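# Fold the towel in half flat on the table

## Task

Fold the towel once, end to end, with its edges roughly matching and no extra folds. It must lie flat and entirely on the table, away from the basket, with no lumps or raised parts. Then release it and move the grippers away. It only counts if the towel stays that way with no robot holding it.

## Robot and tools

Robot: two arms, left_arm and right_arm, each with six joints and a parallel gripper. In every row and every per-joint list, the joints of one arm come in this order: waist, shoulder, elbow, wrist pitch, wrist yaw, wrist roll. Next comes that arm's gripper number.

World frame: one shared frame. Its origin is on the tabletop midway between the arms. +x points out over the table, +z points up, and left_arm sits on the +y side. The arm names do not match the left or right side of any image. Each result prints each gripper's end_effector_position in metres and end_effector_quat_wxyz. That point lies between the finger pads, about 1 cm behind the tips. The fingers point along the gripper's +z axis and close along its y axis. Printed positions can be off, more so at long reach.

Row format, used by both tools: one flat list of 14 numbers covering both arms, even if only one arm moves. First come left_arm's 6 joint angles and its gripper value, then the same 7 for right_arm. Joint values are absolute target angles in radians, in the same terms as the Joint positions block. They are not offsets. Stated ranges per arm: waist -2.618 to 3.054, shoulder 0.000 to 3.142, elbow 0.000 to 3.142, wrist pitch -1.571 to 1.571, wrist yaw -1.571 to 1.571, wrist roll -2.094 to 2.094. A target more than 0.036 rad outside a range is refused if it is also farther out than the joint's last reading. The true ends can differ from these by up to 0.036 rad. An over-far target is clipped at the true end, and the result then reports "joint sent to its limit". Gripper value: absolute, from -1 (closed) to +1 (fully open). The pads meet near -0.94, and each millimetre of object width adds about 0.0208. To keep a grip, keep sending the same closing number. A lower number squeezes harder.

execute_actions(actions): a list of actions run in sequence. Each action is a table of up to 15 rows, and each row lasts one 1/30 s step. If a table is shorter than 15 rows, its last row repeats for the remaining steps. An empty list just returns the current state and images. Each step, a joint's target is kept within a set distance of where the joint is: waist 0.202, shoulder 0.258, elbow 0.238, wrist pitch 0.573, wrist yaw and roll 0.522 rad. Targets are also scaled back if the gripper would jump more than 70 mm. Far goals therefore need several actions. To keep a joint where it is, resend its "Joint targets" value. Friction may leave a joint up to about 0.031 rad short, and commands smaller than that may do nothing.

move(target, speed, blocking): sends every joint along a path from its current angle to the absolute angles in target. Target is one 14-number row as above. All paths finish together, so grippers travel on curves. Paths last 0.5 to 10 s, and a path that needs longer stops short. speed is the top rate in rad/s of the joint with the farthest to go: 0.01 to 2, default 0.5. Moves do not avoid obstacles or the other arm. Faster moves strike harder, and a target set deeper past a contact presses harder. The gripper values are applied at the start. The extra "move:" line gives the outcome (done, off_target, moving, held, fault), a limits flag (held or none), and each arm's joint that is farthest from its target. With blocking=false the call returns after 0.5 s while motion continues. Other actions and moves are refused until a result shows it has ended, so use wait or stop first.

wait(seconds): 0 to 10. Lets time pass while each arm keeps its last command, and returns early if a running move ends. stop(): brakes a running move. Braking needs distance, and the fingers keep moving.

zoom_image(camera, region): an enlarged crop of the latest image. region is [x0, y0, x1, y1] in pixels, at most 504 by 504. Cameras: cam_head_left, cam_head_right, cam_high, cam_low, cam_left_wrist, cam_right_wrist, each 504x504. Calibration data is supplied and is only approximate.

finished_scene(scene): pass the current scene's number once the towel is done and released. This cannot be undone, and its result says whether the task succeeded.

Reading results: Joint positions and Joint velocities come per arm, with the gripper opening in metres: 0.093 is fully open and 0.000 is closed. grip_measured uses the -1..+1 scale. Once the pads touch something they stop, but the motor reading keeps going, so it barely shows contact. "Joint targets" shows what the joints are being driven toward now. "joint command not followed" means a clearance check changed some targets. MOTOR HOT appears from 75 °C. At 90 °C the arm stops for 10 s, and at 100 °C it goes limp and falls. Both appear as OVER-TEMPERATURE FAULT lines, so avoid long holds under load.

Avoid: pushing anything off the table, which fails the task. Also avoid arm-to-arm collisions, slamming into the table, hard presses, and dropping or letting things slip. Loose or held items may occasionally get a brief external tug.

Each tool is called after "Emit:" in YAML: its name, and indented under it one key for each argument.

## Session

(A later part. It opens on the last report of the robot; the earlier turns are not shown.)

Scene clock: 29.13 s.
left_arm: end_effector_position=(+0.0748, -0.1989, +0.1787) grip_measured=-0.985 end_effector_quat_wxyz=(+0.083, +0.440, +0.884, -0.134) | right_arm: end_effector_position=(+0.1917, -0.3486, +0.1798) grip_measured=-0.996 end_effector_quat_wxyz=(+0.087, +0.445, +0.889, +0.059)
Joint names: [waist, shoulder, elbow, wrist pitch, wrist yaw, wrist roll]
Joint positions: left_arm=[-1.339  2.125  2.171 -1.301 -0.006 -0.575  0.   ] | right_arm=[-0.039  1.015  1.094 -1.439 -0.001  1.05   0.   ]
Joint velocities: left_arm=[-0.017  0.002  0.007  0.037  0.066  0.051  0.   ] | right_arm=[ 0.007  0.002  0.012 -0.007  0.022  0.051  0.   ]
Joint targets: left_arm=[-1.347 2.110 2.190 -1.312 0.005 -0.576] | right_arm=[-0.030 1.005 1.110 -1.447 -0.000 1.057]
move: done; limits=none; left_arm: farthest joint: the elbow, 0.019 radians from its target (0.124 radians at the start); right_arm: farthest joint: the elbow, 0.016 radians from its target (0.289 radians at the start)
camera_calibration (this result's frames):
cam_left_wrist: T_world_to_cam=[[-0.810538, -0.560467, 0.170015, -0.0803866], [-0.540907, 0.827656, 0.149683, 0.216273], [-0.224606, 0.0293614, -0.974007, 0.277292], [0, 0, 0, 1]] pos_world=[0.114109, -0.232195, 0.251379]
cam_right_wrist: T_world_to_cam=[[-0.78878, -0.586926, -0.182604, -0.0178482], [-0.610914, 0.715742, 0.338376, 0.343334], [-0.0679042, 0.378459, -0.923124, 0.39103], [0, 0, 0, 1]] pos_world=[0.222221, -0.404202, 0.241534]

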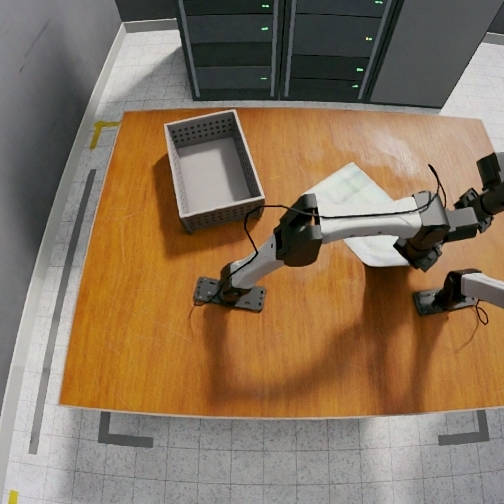

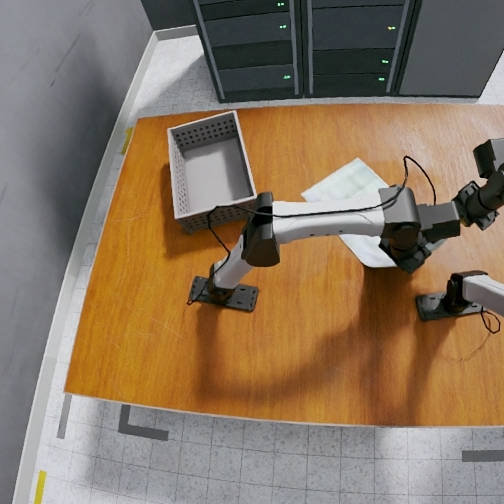

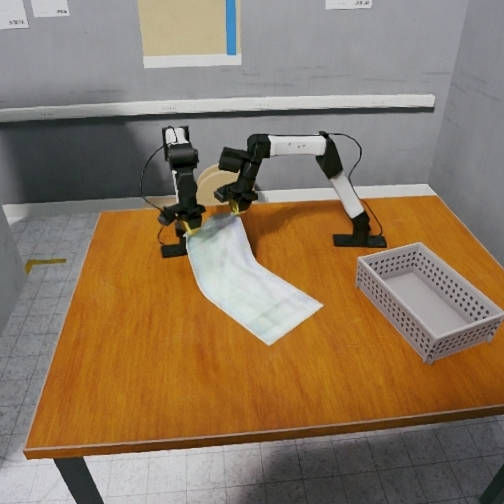

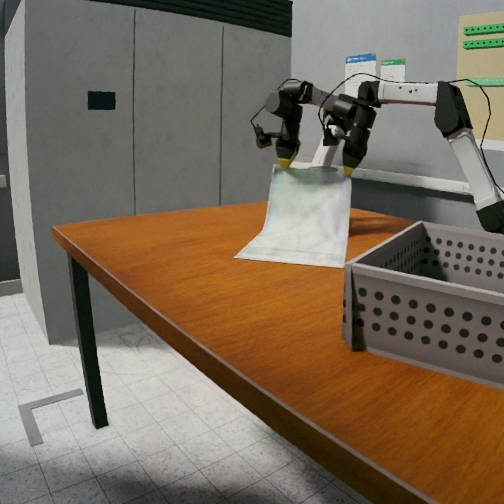

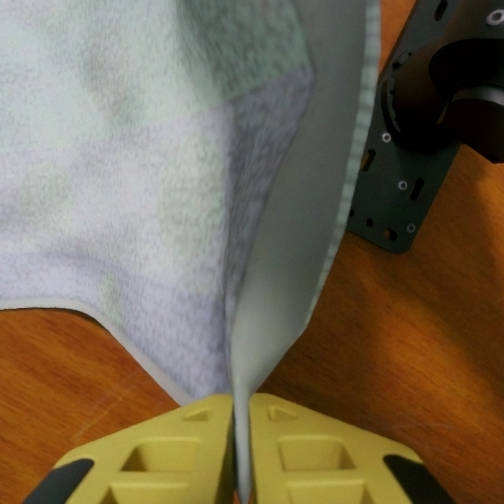

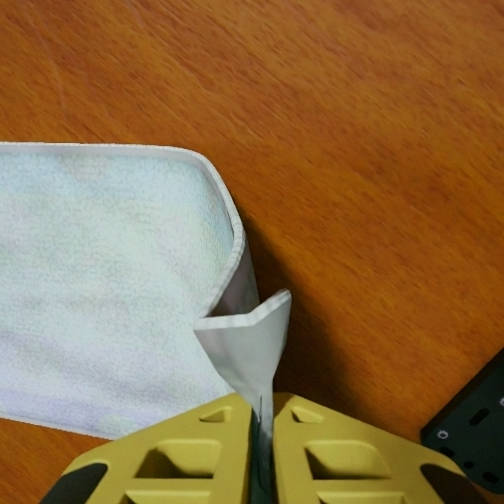

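Emit:
move:
  target: [-1.081,1.98,2.072,-1.464,0,-0.27,-1,0.19,1.465,1.484,-1.40,0,1.318,-1]
  speed: 0.45

Emit:
move:
  target: [-0.815,2.017,1.947,-1.43,0,-0.005,-1,0.263,1.933,1.863,-1.404,0,1.392,-1]
  speed: 0.4

Scene clock: 37.77 s.
left_arm: end_effector_position=(+0.1755, -0.1200, +0.1981) grip_measured=-0.985 end_effector_quat_wxyz=(+0.078, +0.461, +0.881, -0.070) | right_arm: end_effector_position=(+0.2824, -0.2764, +0.1995) grip_measured=-0.996 end_effector_quat_wxyz=(+0.060, +0.464, +0.882, +0.066)
Joint names: [waist, shoulder, elbow, wrist pitch, wrist yaw, wrist roll]
Joint positions: left_arm=[-1.083  1.999  2.089 -1.451 -0.006 -0.278  0.   ] | right_arm=[ 0.182  1.453  1.463 -1.402 -0.001  1.311  0.   ]
Joint velocities: left_arm=[ 0.012 -0.017  0.007 -0.022 -0.051  0.007  0.   ] | right_arm=[-0.017  0.002 -0.007 -0.007 -0.022 -0.007  0.   ]
Joint targets: left_arm=[-1.081 1.980 2.072 -1.464 0.000 -0.270] | right_arm=[0.190 1.465 1.484 -1.400 0.000 1.318]
move: off_target (right_arm); limits=none; left_arm: farthest joint: the shoulder, 0.019 radians from its target (0.145 radians at the start); right_arm: farthest joint: the elbow, 0.021 radians from its target (0.390 radians at the start)
camera_calibration (this result's frames):
cam_left_wrist: T_world_to_cam=[[-0.83384, -0.548832, 0.0591088, 0.0695738], [-0.525341, 0.821877, 0.220308, 0.185123], [-0.169492, 0.152649, -0.973638, 0.321568], [0, 0, 0, 1]] pos_world=[0.209769, -0.163051, 0.268194]
cam_right_wrist: T_world_to_cam=[[-0.816272, -0.551616, -0.171524, 0.11493], [-0.570057, 0.72115, 0.393672, 0.319352], [-0.093461, 0.419122, -0.903107, 0.402509], [0, 0, 0, 1]] pos_world=[0.313482, -0.335604, 0.257502]

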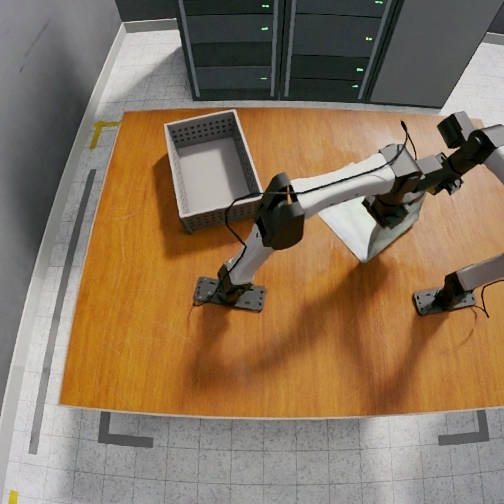

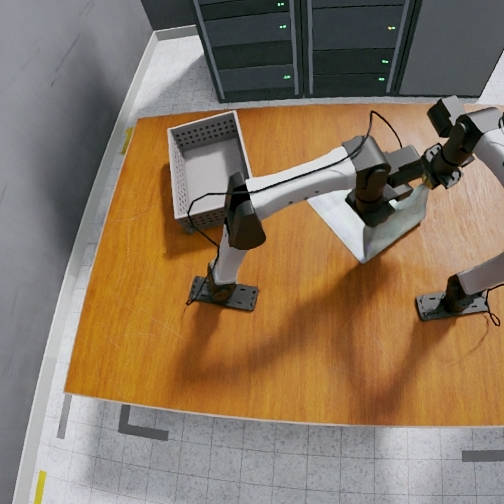

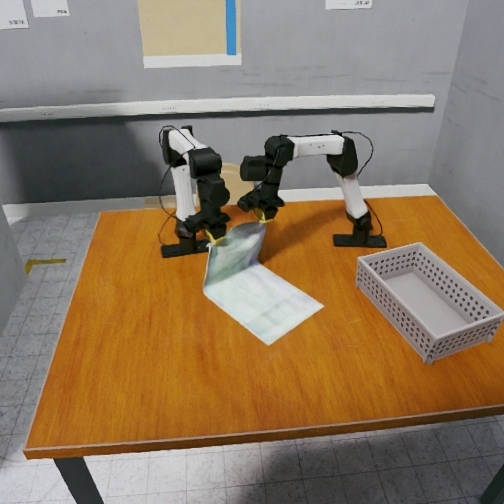

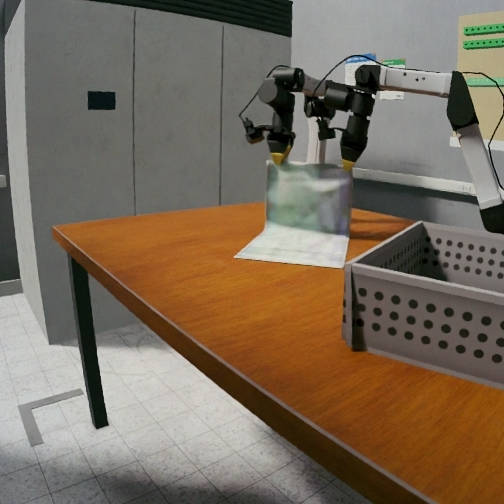

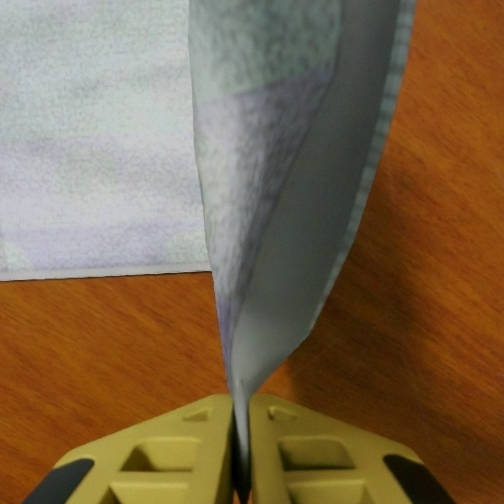

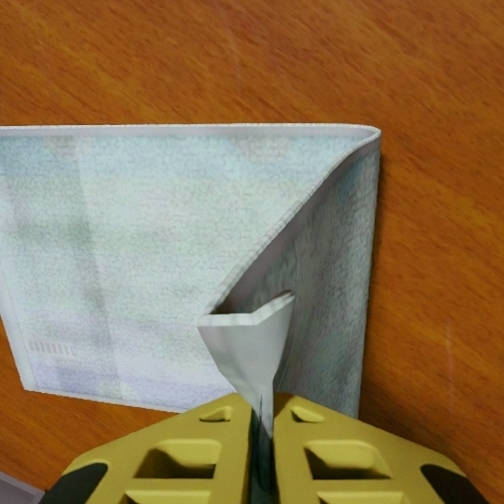

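Scene clock: 39.63 s.
left_arm: end_effector_position=(+0.2645, -0.0554, +0.1584) grip_measured=-0.985 end_effector_quat_wxyz=(+0.038, +0.463, +0.885, -0.017) | right_arm: end_effector_position=(+0.3703, -0.2152, +0.1599) grip_measured=-0.996 end_effector_quat_wxyz=(+0.027, +0.465, +0.884, +0.035)
Joint names: [waist, shoulder, elbow, wrist pitch, wrist yaw, wrist roll]
Joint positions: left_arm=[-0.817  2.011  1.961 -1.436 -0.006 -0.013  0.   ] | right_arm=[ 0.256  1.921  1.84  -1.402 -0.001  1.385  0.   ]
Joint velocities: left_arm=[ 0.002  0.002 -0.017 -0.051  0.037  0.007  0.   ] | right_arm=[-0.007 -0.002  0.007  0.022  0.037  0.007  0.   ]
Joint targets: left_arm=[-0.815 2.017 1.947 -1.430 -0.000 -0.005] | right_arm=[0.263 1.933 1.863 -1.404 0.000 1.392]
move: off_target (right_arm); limits=none; left_arm: farthest joint: the elbow, 0.014 radians from its target (0.142 radians at the start); right_arm: farthest joint: the elbow, 0.023 radians from its target (0.400 radians at the start)
camera_calibration (this result's frames):
cam_left_wrist: T_world_to_cam=[[-0.831466, -0.555552, 0.00514002, 0.189139], [-0.521873, 0.784167, 0.335753, 0.166301], [-0.190559, 0.276485, -0.941936, 0.295511], [0, 0, 0, 1]] pos_world=[0.300363, -0.107036, 0.221544]
cam_right_wrist: T_world_to_cam=[[-0.827273, -0.555246, -0.0855627, 0.203251], [-0.534452, 0.730883, 0.424466, 0.324874], [-0.173146, 0.396878, -0.901392, 0.373764], [0, 0, 0, 1]] pos_world=[0.40649, -0.272929, 0.2164]

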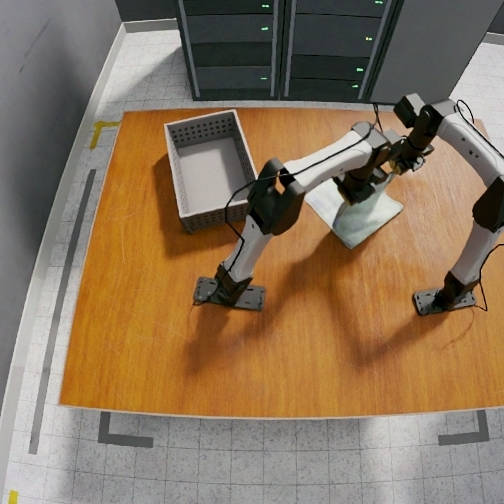

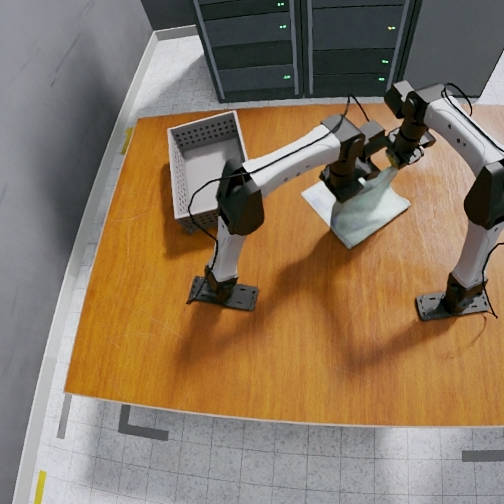

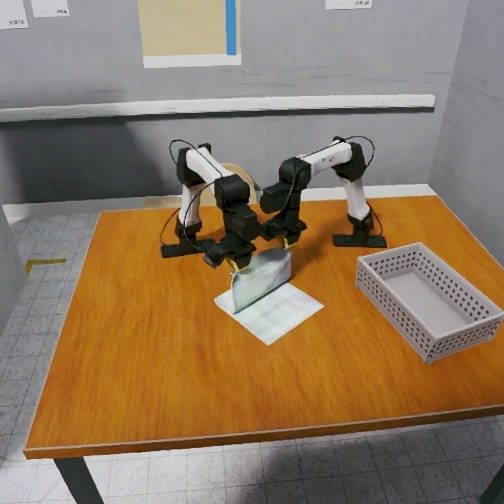

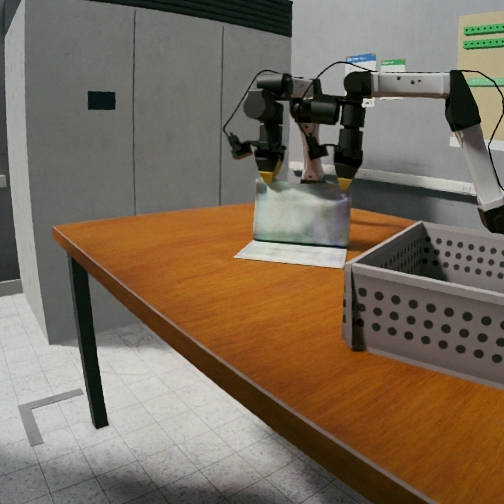

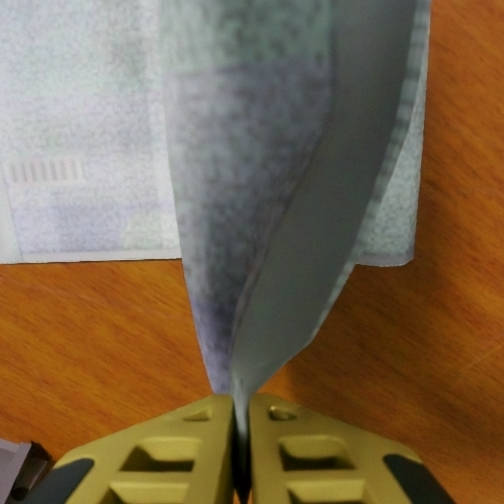

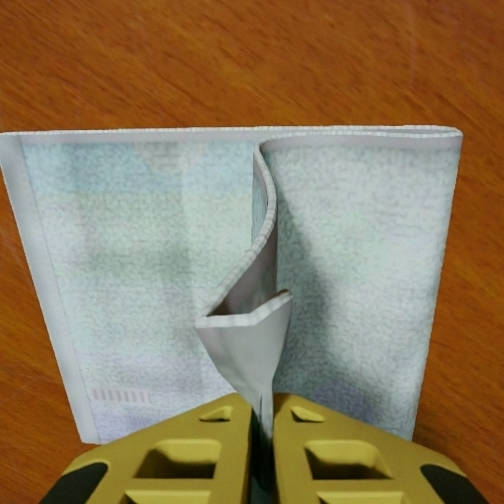

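Emit:
move:
  target: [-0.662,2.11,1.785,-1.22,0,0.147,-1,0.285,2.175,1.915,-1.17,0,1.412,-1]
  speed: 0.3

Emit:
move:
  target: [-0.51,2.202,1.703,-1.085,0,0.30,-1,0.305,2.397,2.05,-1.032,0,1.434,-1]
  speed: 0.25

Scene clock: 48.00 s.
left_arm: end_effector_position=(+0.3211, -0.0272, +0.0803) grip_measured=-0.985 end_effector_quat_wxyz=(+0.015, +0.463, +0.886, -0.002) | right_arm: end_effector_position=(+0.4293, -0.1786, +0.0843) grip_measured=-0.996 end_effector_quat_wxyz=(+0.037, +0.464, +0.884, +0.050)
Joint names: [waist, shoulder, elbow, wrist pitch, wrist yaw, wrist roll]
Joint positions: left_arm=[-0.665  2.108  1.797 -1.231 -0.006  0.139  0.   ] | right_arm=[ 0.278  2.164  1.895 -1.177 -0.001  1.405  0.   ]
Joint velocities: left_arm=[-0.007 -0.007 -0.017  0.037 -0.051 -0.022  0.   ] | right_arm=[ 0.017 -0.002 -0.017 -0.022  0.007  0.051  0.   ]
Joint targets: left_arm=[-0.662 2.110 1.785 -1.220 -0.000 0.147] | right_arm=[0.285 2.175 1.915 -1.170 0.000 1.412]
move: done; limits=none; left_arm: farthest joint: the elbow, 0.012 radians from its target (0.176 radians at the start); right_arm: farthest joint: the elbow, 0.020 radians from its target (0.075 radians at the start)
camera_calibration (this result's frames):
cam_left_wrist: T_world_to_cam=[[-0.831276, -0.555858, 0.000970232, 0.252575], [-0.51205, 0.766438, 0.387785, 0.192081], [-0.216297, 0.32186, -0.921749, 0.232868], [0, 0, 0, 1]] pos_world=[0.358683, -0.0817732, 0.139915]
cam_right_wrist: T_world_to_cam=[[-0.823258, -0.554527, -0.121436, 0.267269], [-0.548898, 0.723056, 0.419405, 0.366976], [-0.144766, 0.411934, -0.89964, 0.291629], [0, 0, 0, 1]] pos_world=[0.463682, -0.237268, 0.140906]

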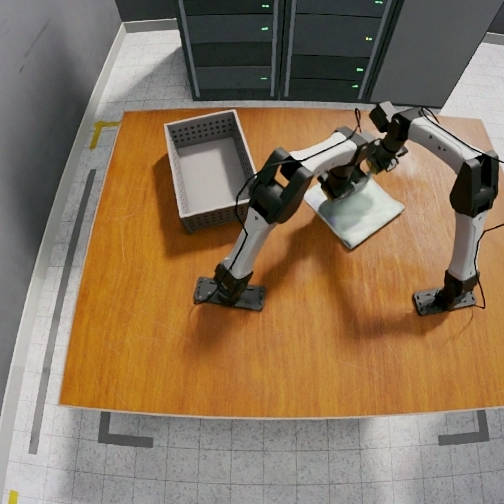

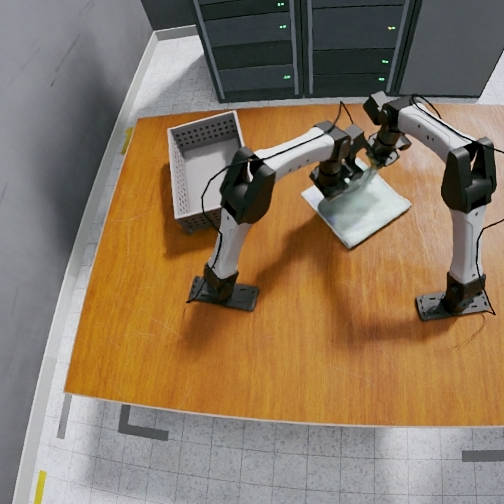

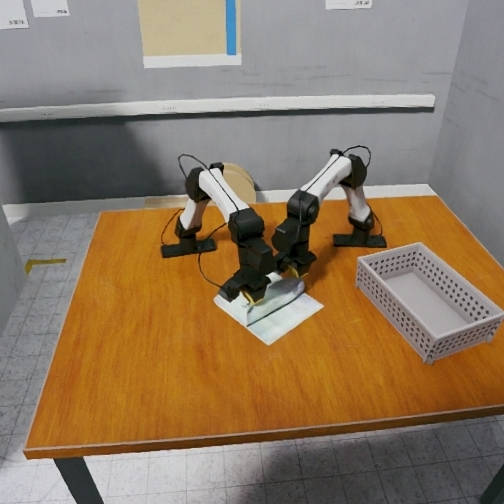

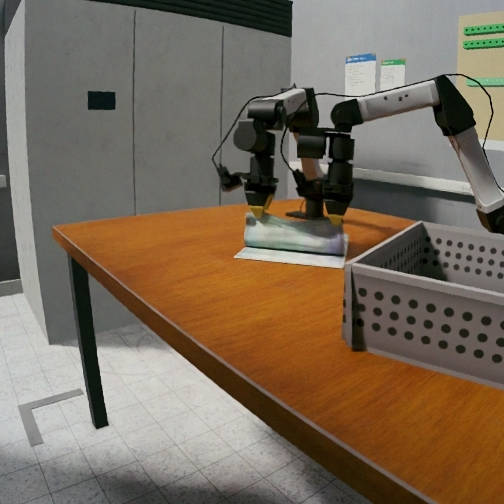

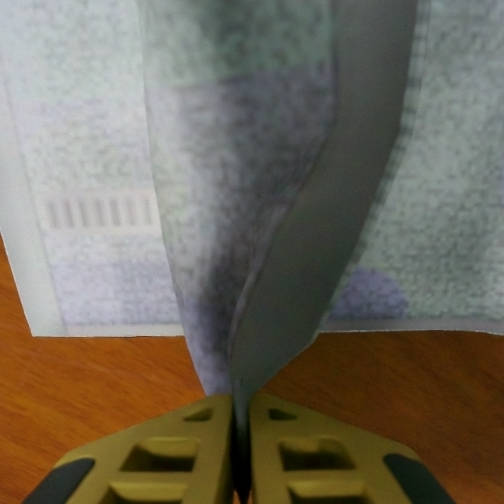

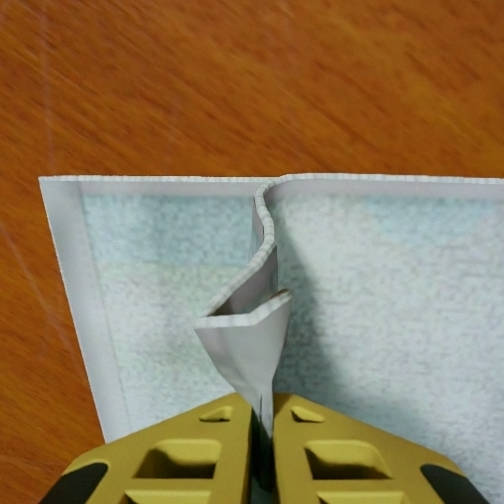

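Scene clock: 49.57 s.
left_arm: end_effector_position=(+0.3699, +0.0141, +0.0273) grip_measured=-0.985 end_effector_quat_wxyz=(+0.005, +0.464, +0.886, +0.002) | right_arm: end_effector_position=(+0.4761, -0.1456, +0.0295) grip_measured=-0.996 end_effector_quat_wxyz=(+0.053, +0.464, +0.881, +0.075)
Joint names: [waist, shoulder, elbow, wrist pitch, wrist yaw, wrist roll]
Joint positions: left_arm=[-0.513  2.193  1.72  -1.089 -0.006  0.292  0.   ] | right_arm=[ 0.297  2.38   2.03  -1.036 -0.001  1.427  0.   ]
Joint velocities: left_arm=[-0.002 -0.012  0.007 -0.066  0.022 -0.007  0.   ] | right_arm=[-0.032 -0.022 -0.012 -0.007  0.066  0.022  0.   ]
Joint targets: left_arm=[-0.510 2.202 1.703 -1.085 -0.000 0.300] | right_arm=[0.305 2.397 2.050 -1.032 -0.000 1.434]
move: done; limits=none; left_arm: farthest joint: the elbow, 0.017 radians from its target (0.094 radians at the start); right_arm: farthest joint: the elbow, 0.020 radians from its target (0.155 radians at the start)
camera_calibration (this result's frames):
cam_left_wrist: T_world_to_cam=[[-0.83145, -0.55559, 0.00341638, 0.316116], [-0.506225, 0.76008, 0.40745, 0.20334], [-0.228972, 0.337045, -0.913221, 0.185526], [0, 0, 0, 1]] pos_world=[0.408251, -0.0414538, 0.0854955]
cam_right_wrist: T_world_to_cam=[[-0.816332, -0.548421, -0.181207, 0.316887], [-0.569514, 0.712029, 0.410693, 0.400236], [-0.0962077, 0.438462, -0.893585, 0.216147], [0, 0, 0, 1]] pos_world=[0.50742, -0.205964, 0.0861936]

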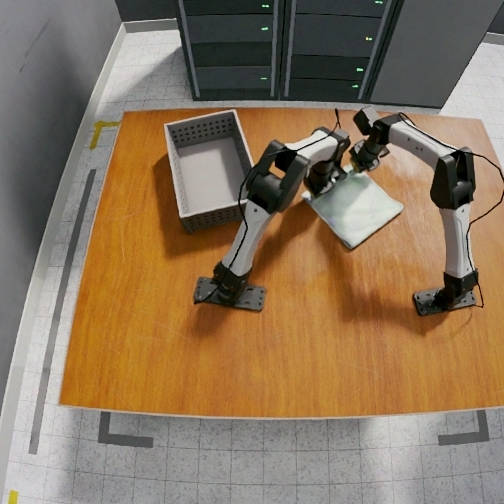

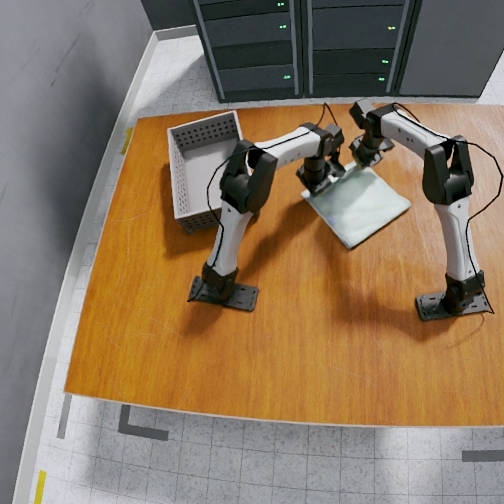

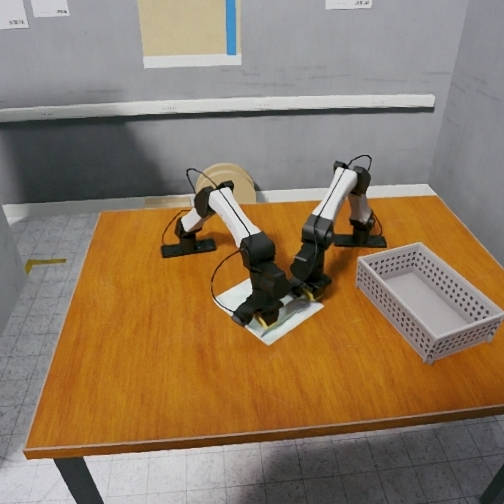

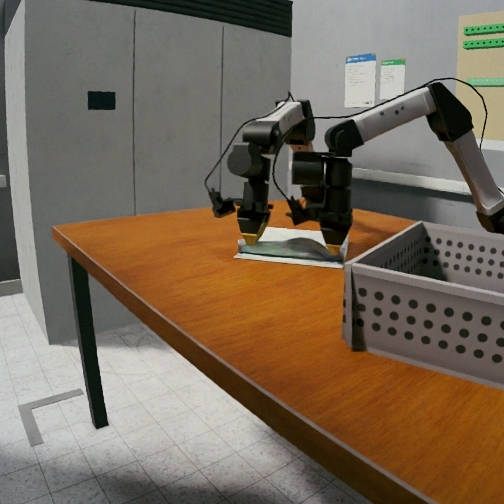

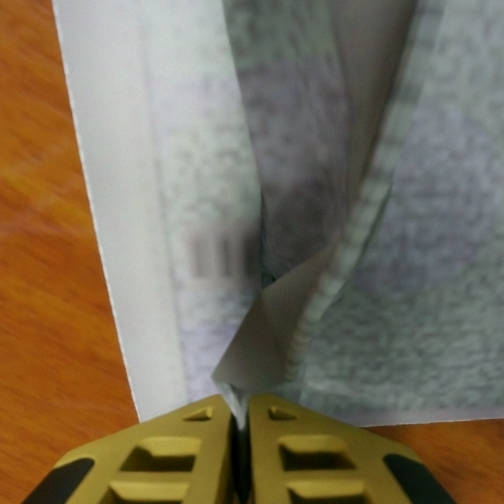

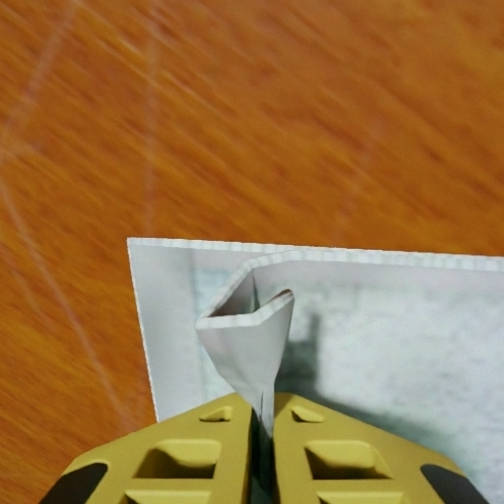

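Emit:
execute_actions:
  actions:
    - [[-0.51,2.202,1.703,-1.085,0,0.30,-0.5,0.305,2.397,2.05,-1.032,0,1.434,-0.5]]
    - [[-0.51,2.202,1.703,-1.085,0,0.30,1,0.305,2.397,2.05,-1.032,0,1.434,1]]

Scene clock: 51.53 s.
left_arm: end_effector_position=(+0.3699, +0.0141, +0.0273) grip_measured=+1.000 end_effector_quat_wxyz=(+0.005, +0.464, +0.886, +0.002) | right_arm: end_effector_position=(+0.4762, -0.1455, +0.0296) grip_measured=+0.987 end_effector_quat_wxyz=(+0.054, +0.464, +0.881, +0.075)
Joint names: [waist, shoulder, elbow, wrist pitch, wrist yaw, wrist roll]
Joint positions: left_arm=[-0.513  2.193  1.72  -1.089 -0.006  0.293  0.093] | right_arm=[ 0.297  2.38   2.03  -1.036 -0.001  1.428  0.093]
Joint velocities: left_arm=[-0.002 -0.012 -0.007 -0.066 -0.037 -0.007 -0.   ] | right_arm=[ 0.002  0.002 -0.027  0.007 -0.007 -0.022 -0.001]
Joint targets: left_arm=[-0.510 2.202 1.703 -1.085 -0.000 0.300] | right_arm=[0.305 2.397 2.050 -1.032 0.000 1.434]
camera_calibration (this result's frames):
cam_left_wrist: T_world_to_cam=[[-0.832085, -0.554638, 0.0034085, 0.316338], [-0.505355, 0.760654, 0.407458, 0.20301], [-0.228585, 0.337317, -0.913217, 0.185379], [0, 0, 0, 1]] pos_world=[0.408187, -0.0414983, 0.0854949]
cam_right_wrist: T_world_to_cam=[[-0.816482, -0.548073, -0.181588, 0.317112], [-0.569374, 0.712148, 0.410681, 0.400198], [-0.0957655, 0.438705, -0.893514, 0.215975], [0, 0, 0, 1]] pos_world=[0.507461, -0.205949, 0.0862063]

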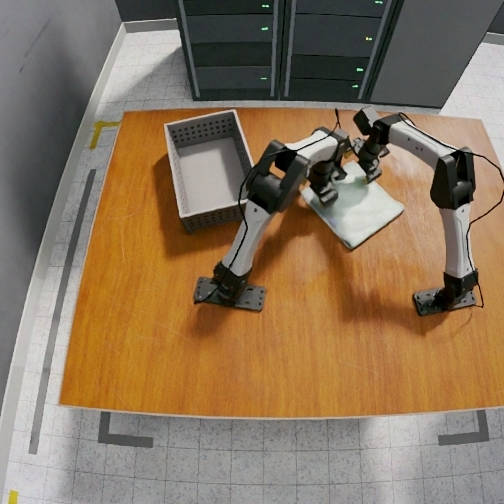

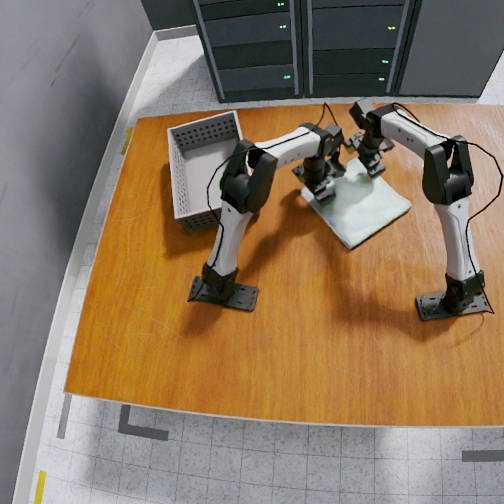

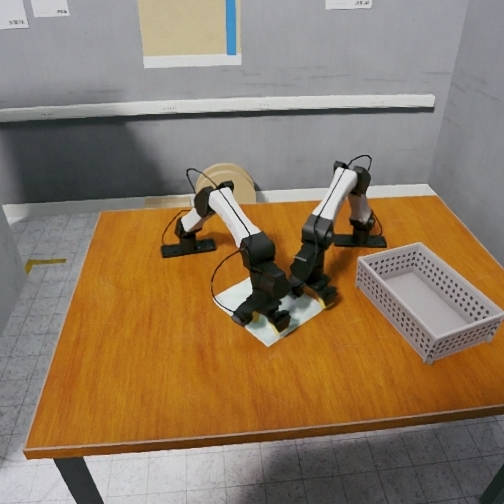

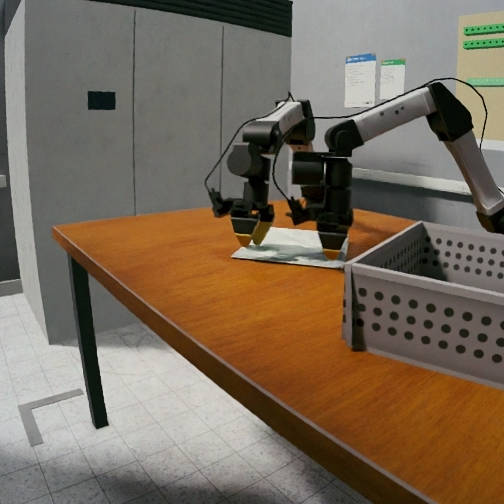

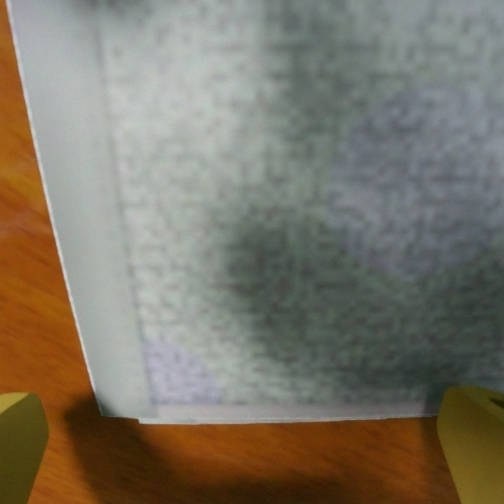

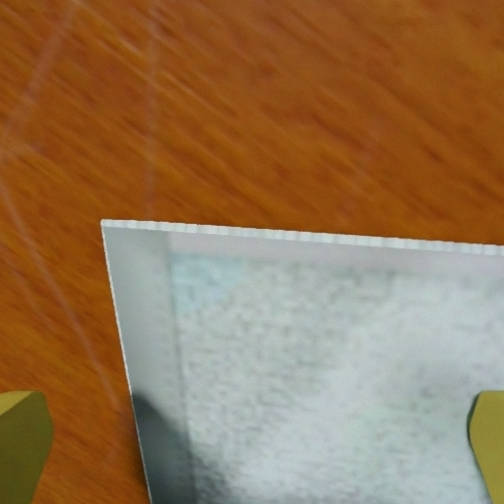

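Well aligned. Retreat.

Emit:
move:
  target: [-0.35,0.6,0.8,-1.0,0,0.3,1,0.0,1.0,1.05,-1.0,0,1.43,1]
  speed: 0.8

Scene clock: 55.37 s.
left_arm: end_effector_position=(+0.2123, +0.1789, +0.1977) grip_measured=+1.000 end_effector_quat_wxyz=(+0.369, +0.365, +0.854, -0.039) | right_arm: end_effector_position=(+0.2815, -0.3249, +0.2166) grip_measured=+0.988 end_effector_quat_wxyz=(+0.216, +0.559, +0.769, +0.223)
Joint names: [waist, shoulder, elbow, wrist pitch, wrist yaw, wrist roll]
Joint positions: left_arm=[-0.358  0.61   0.815 -1.016 -0.006  0.293  0.093] | right_arm=[ 0.009  1.009  1.072 -1.003 -0.001  1.428  0.093]
Joint velocities: left_arm=[-0.022  0.022  0.007 -0.051 -0.037 -0.022  0.001] | right_arm=[-0.002  0.002 -0.002 -0.051  0.022 -0.037 -0.001]
Joint targets: left_arm=[-0.350 0.600 0.800 -1.000 0.000 0.300] | right_arm=[-0.000 1.000 1.050 -1.000 0.000 1.430]
move: off_target (right_arm); limits=none; left_arm: farthest joint: the wrist pitch, 0.016 radians from its target (0.089 radians at the start); right_arm: farthest joint: the elbow, 0.022 radians from its target (0.980 radians at the start)
camera_calibration (this result's frames):
cam_left_wrist: T_world_to_cam=[[-0.667024, -0.716072, -0.205716, 0.31115], [-0.655401, 0.695269, -0.295044, 0.11106], [0.354301, -0.0619746, -0.933076, 0.200924], [0, 0, 0, 1]] pos_world=[0.209146, 0.158042, 0.284254]
cam_right_wrist: T_world_to_cam=[[-0.767269, -0.263925, -0.584502, 0.25947], [-0.499118, 0.818043, 0.285809, 0.381935], [0.402715, 0.511028, -0.759388, 0.297255], [0, 0, 0, 1]] pos_world=[0.270005, -0.395864, 0.268232]

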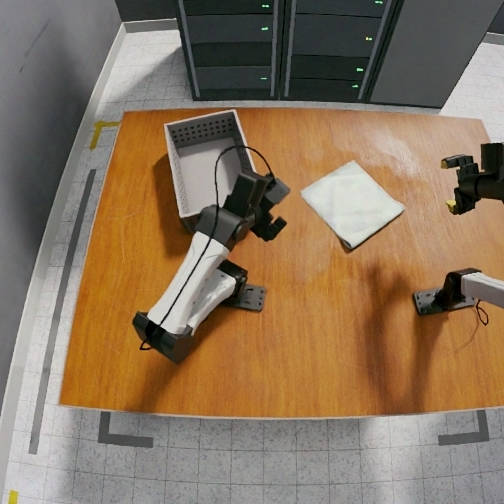

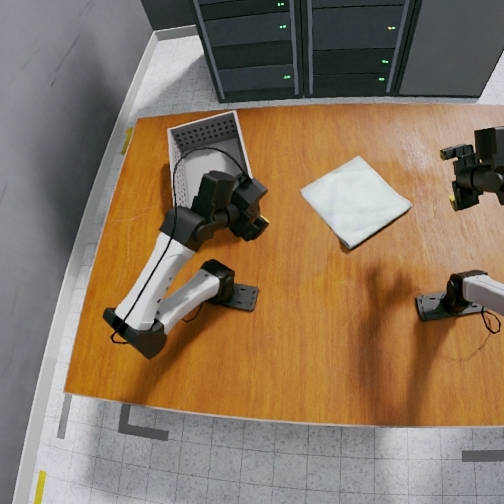

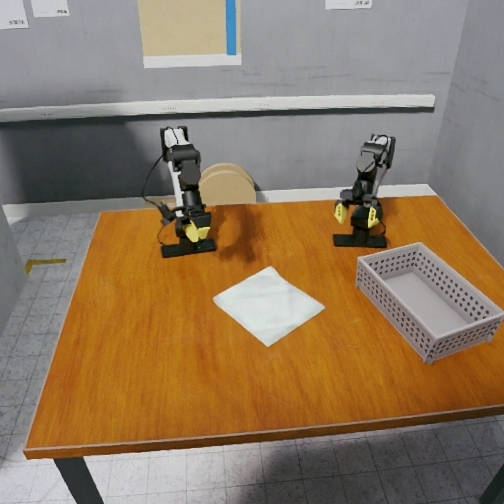

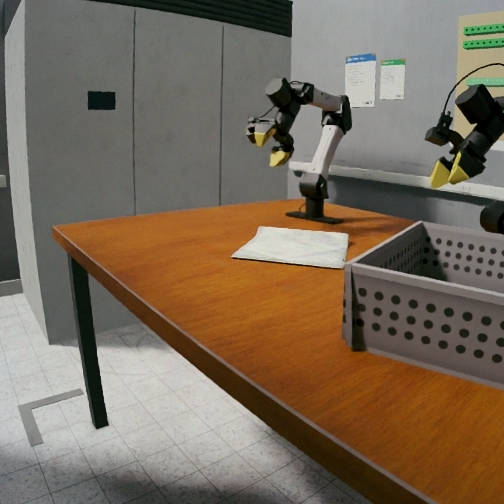

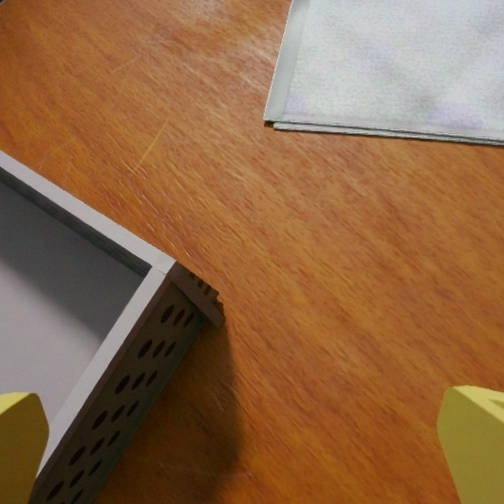

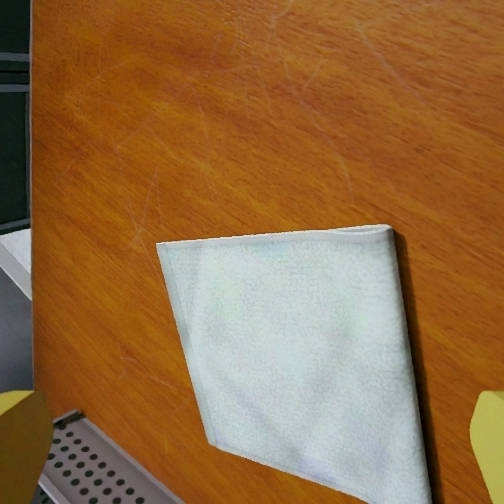

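Emit:
finished_scene:
  scene: 2

The scene is finished: the task was done.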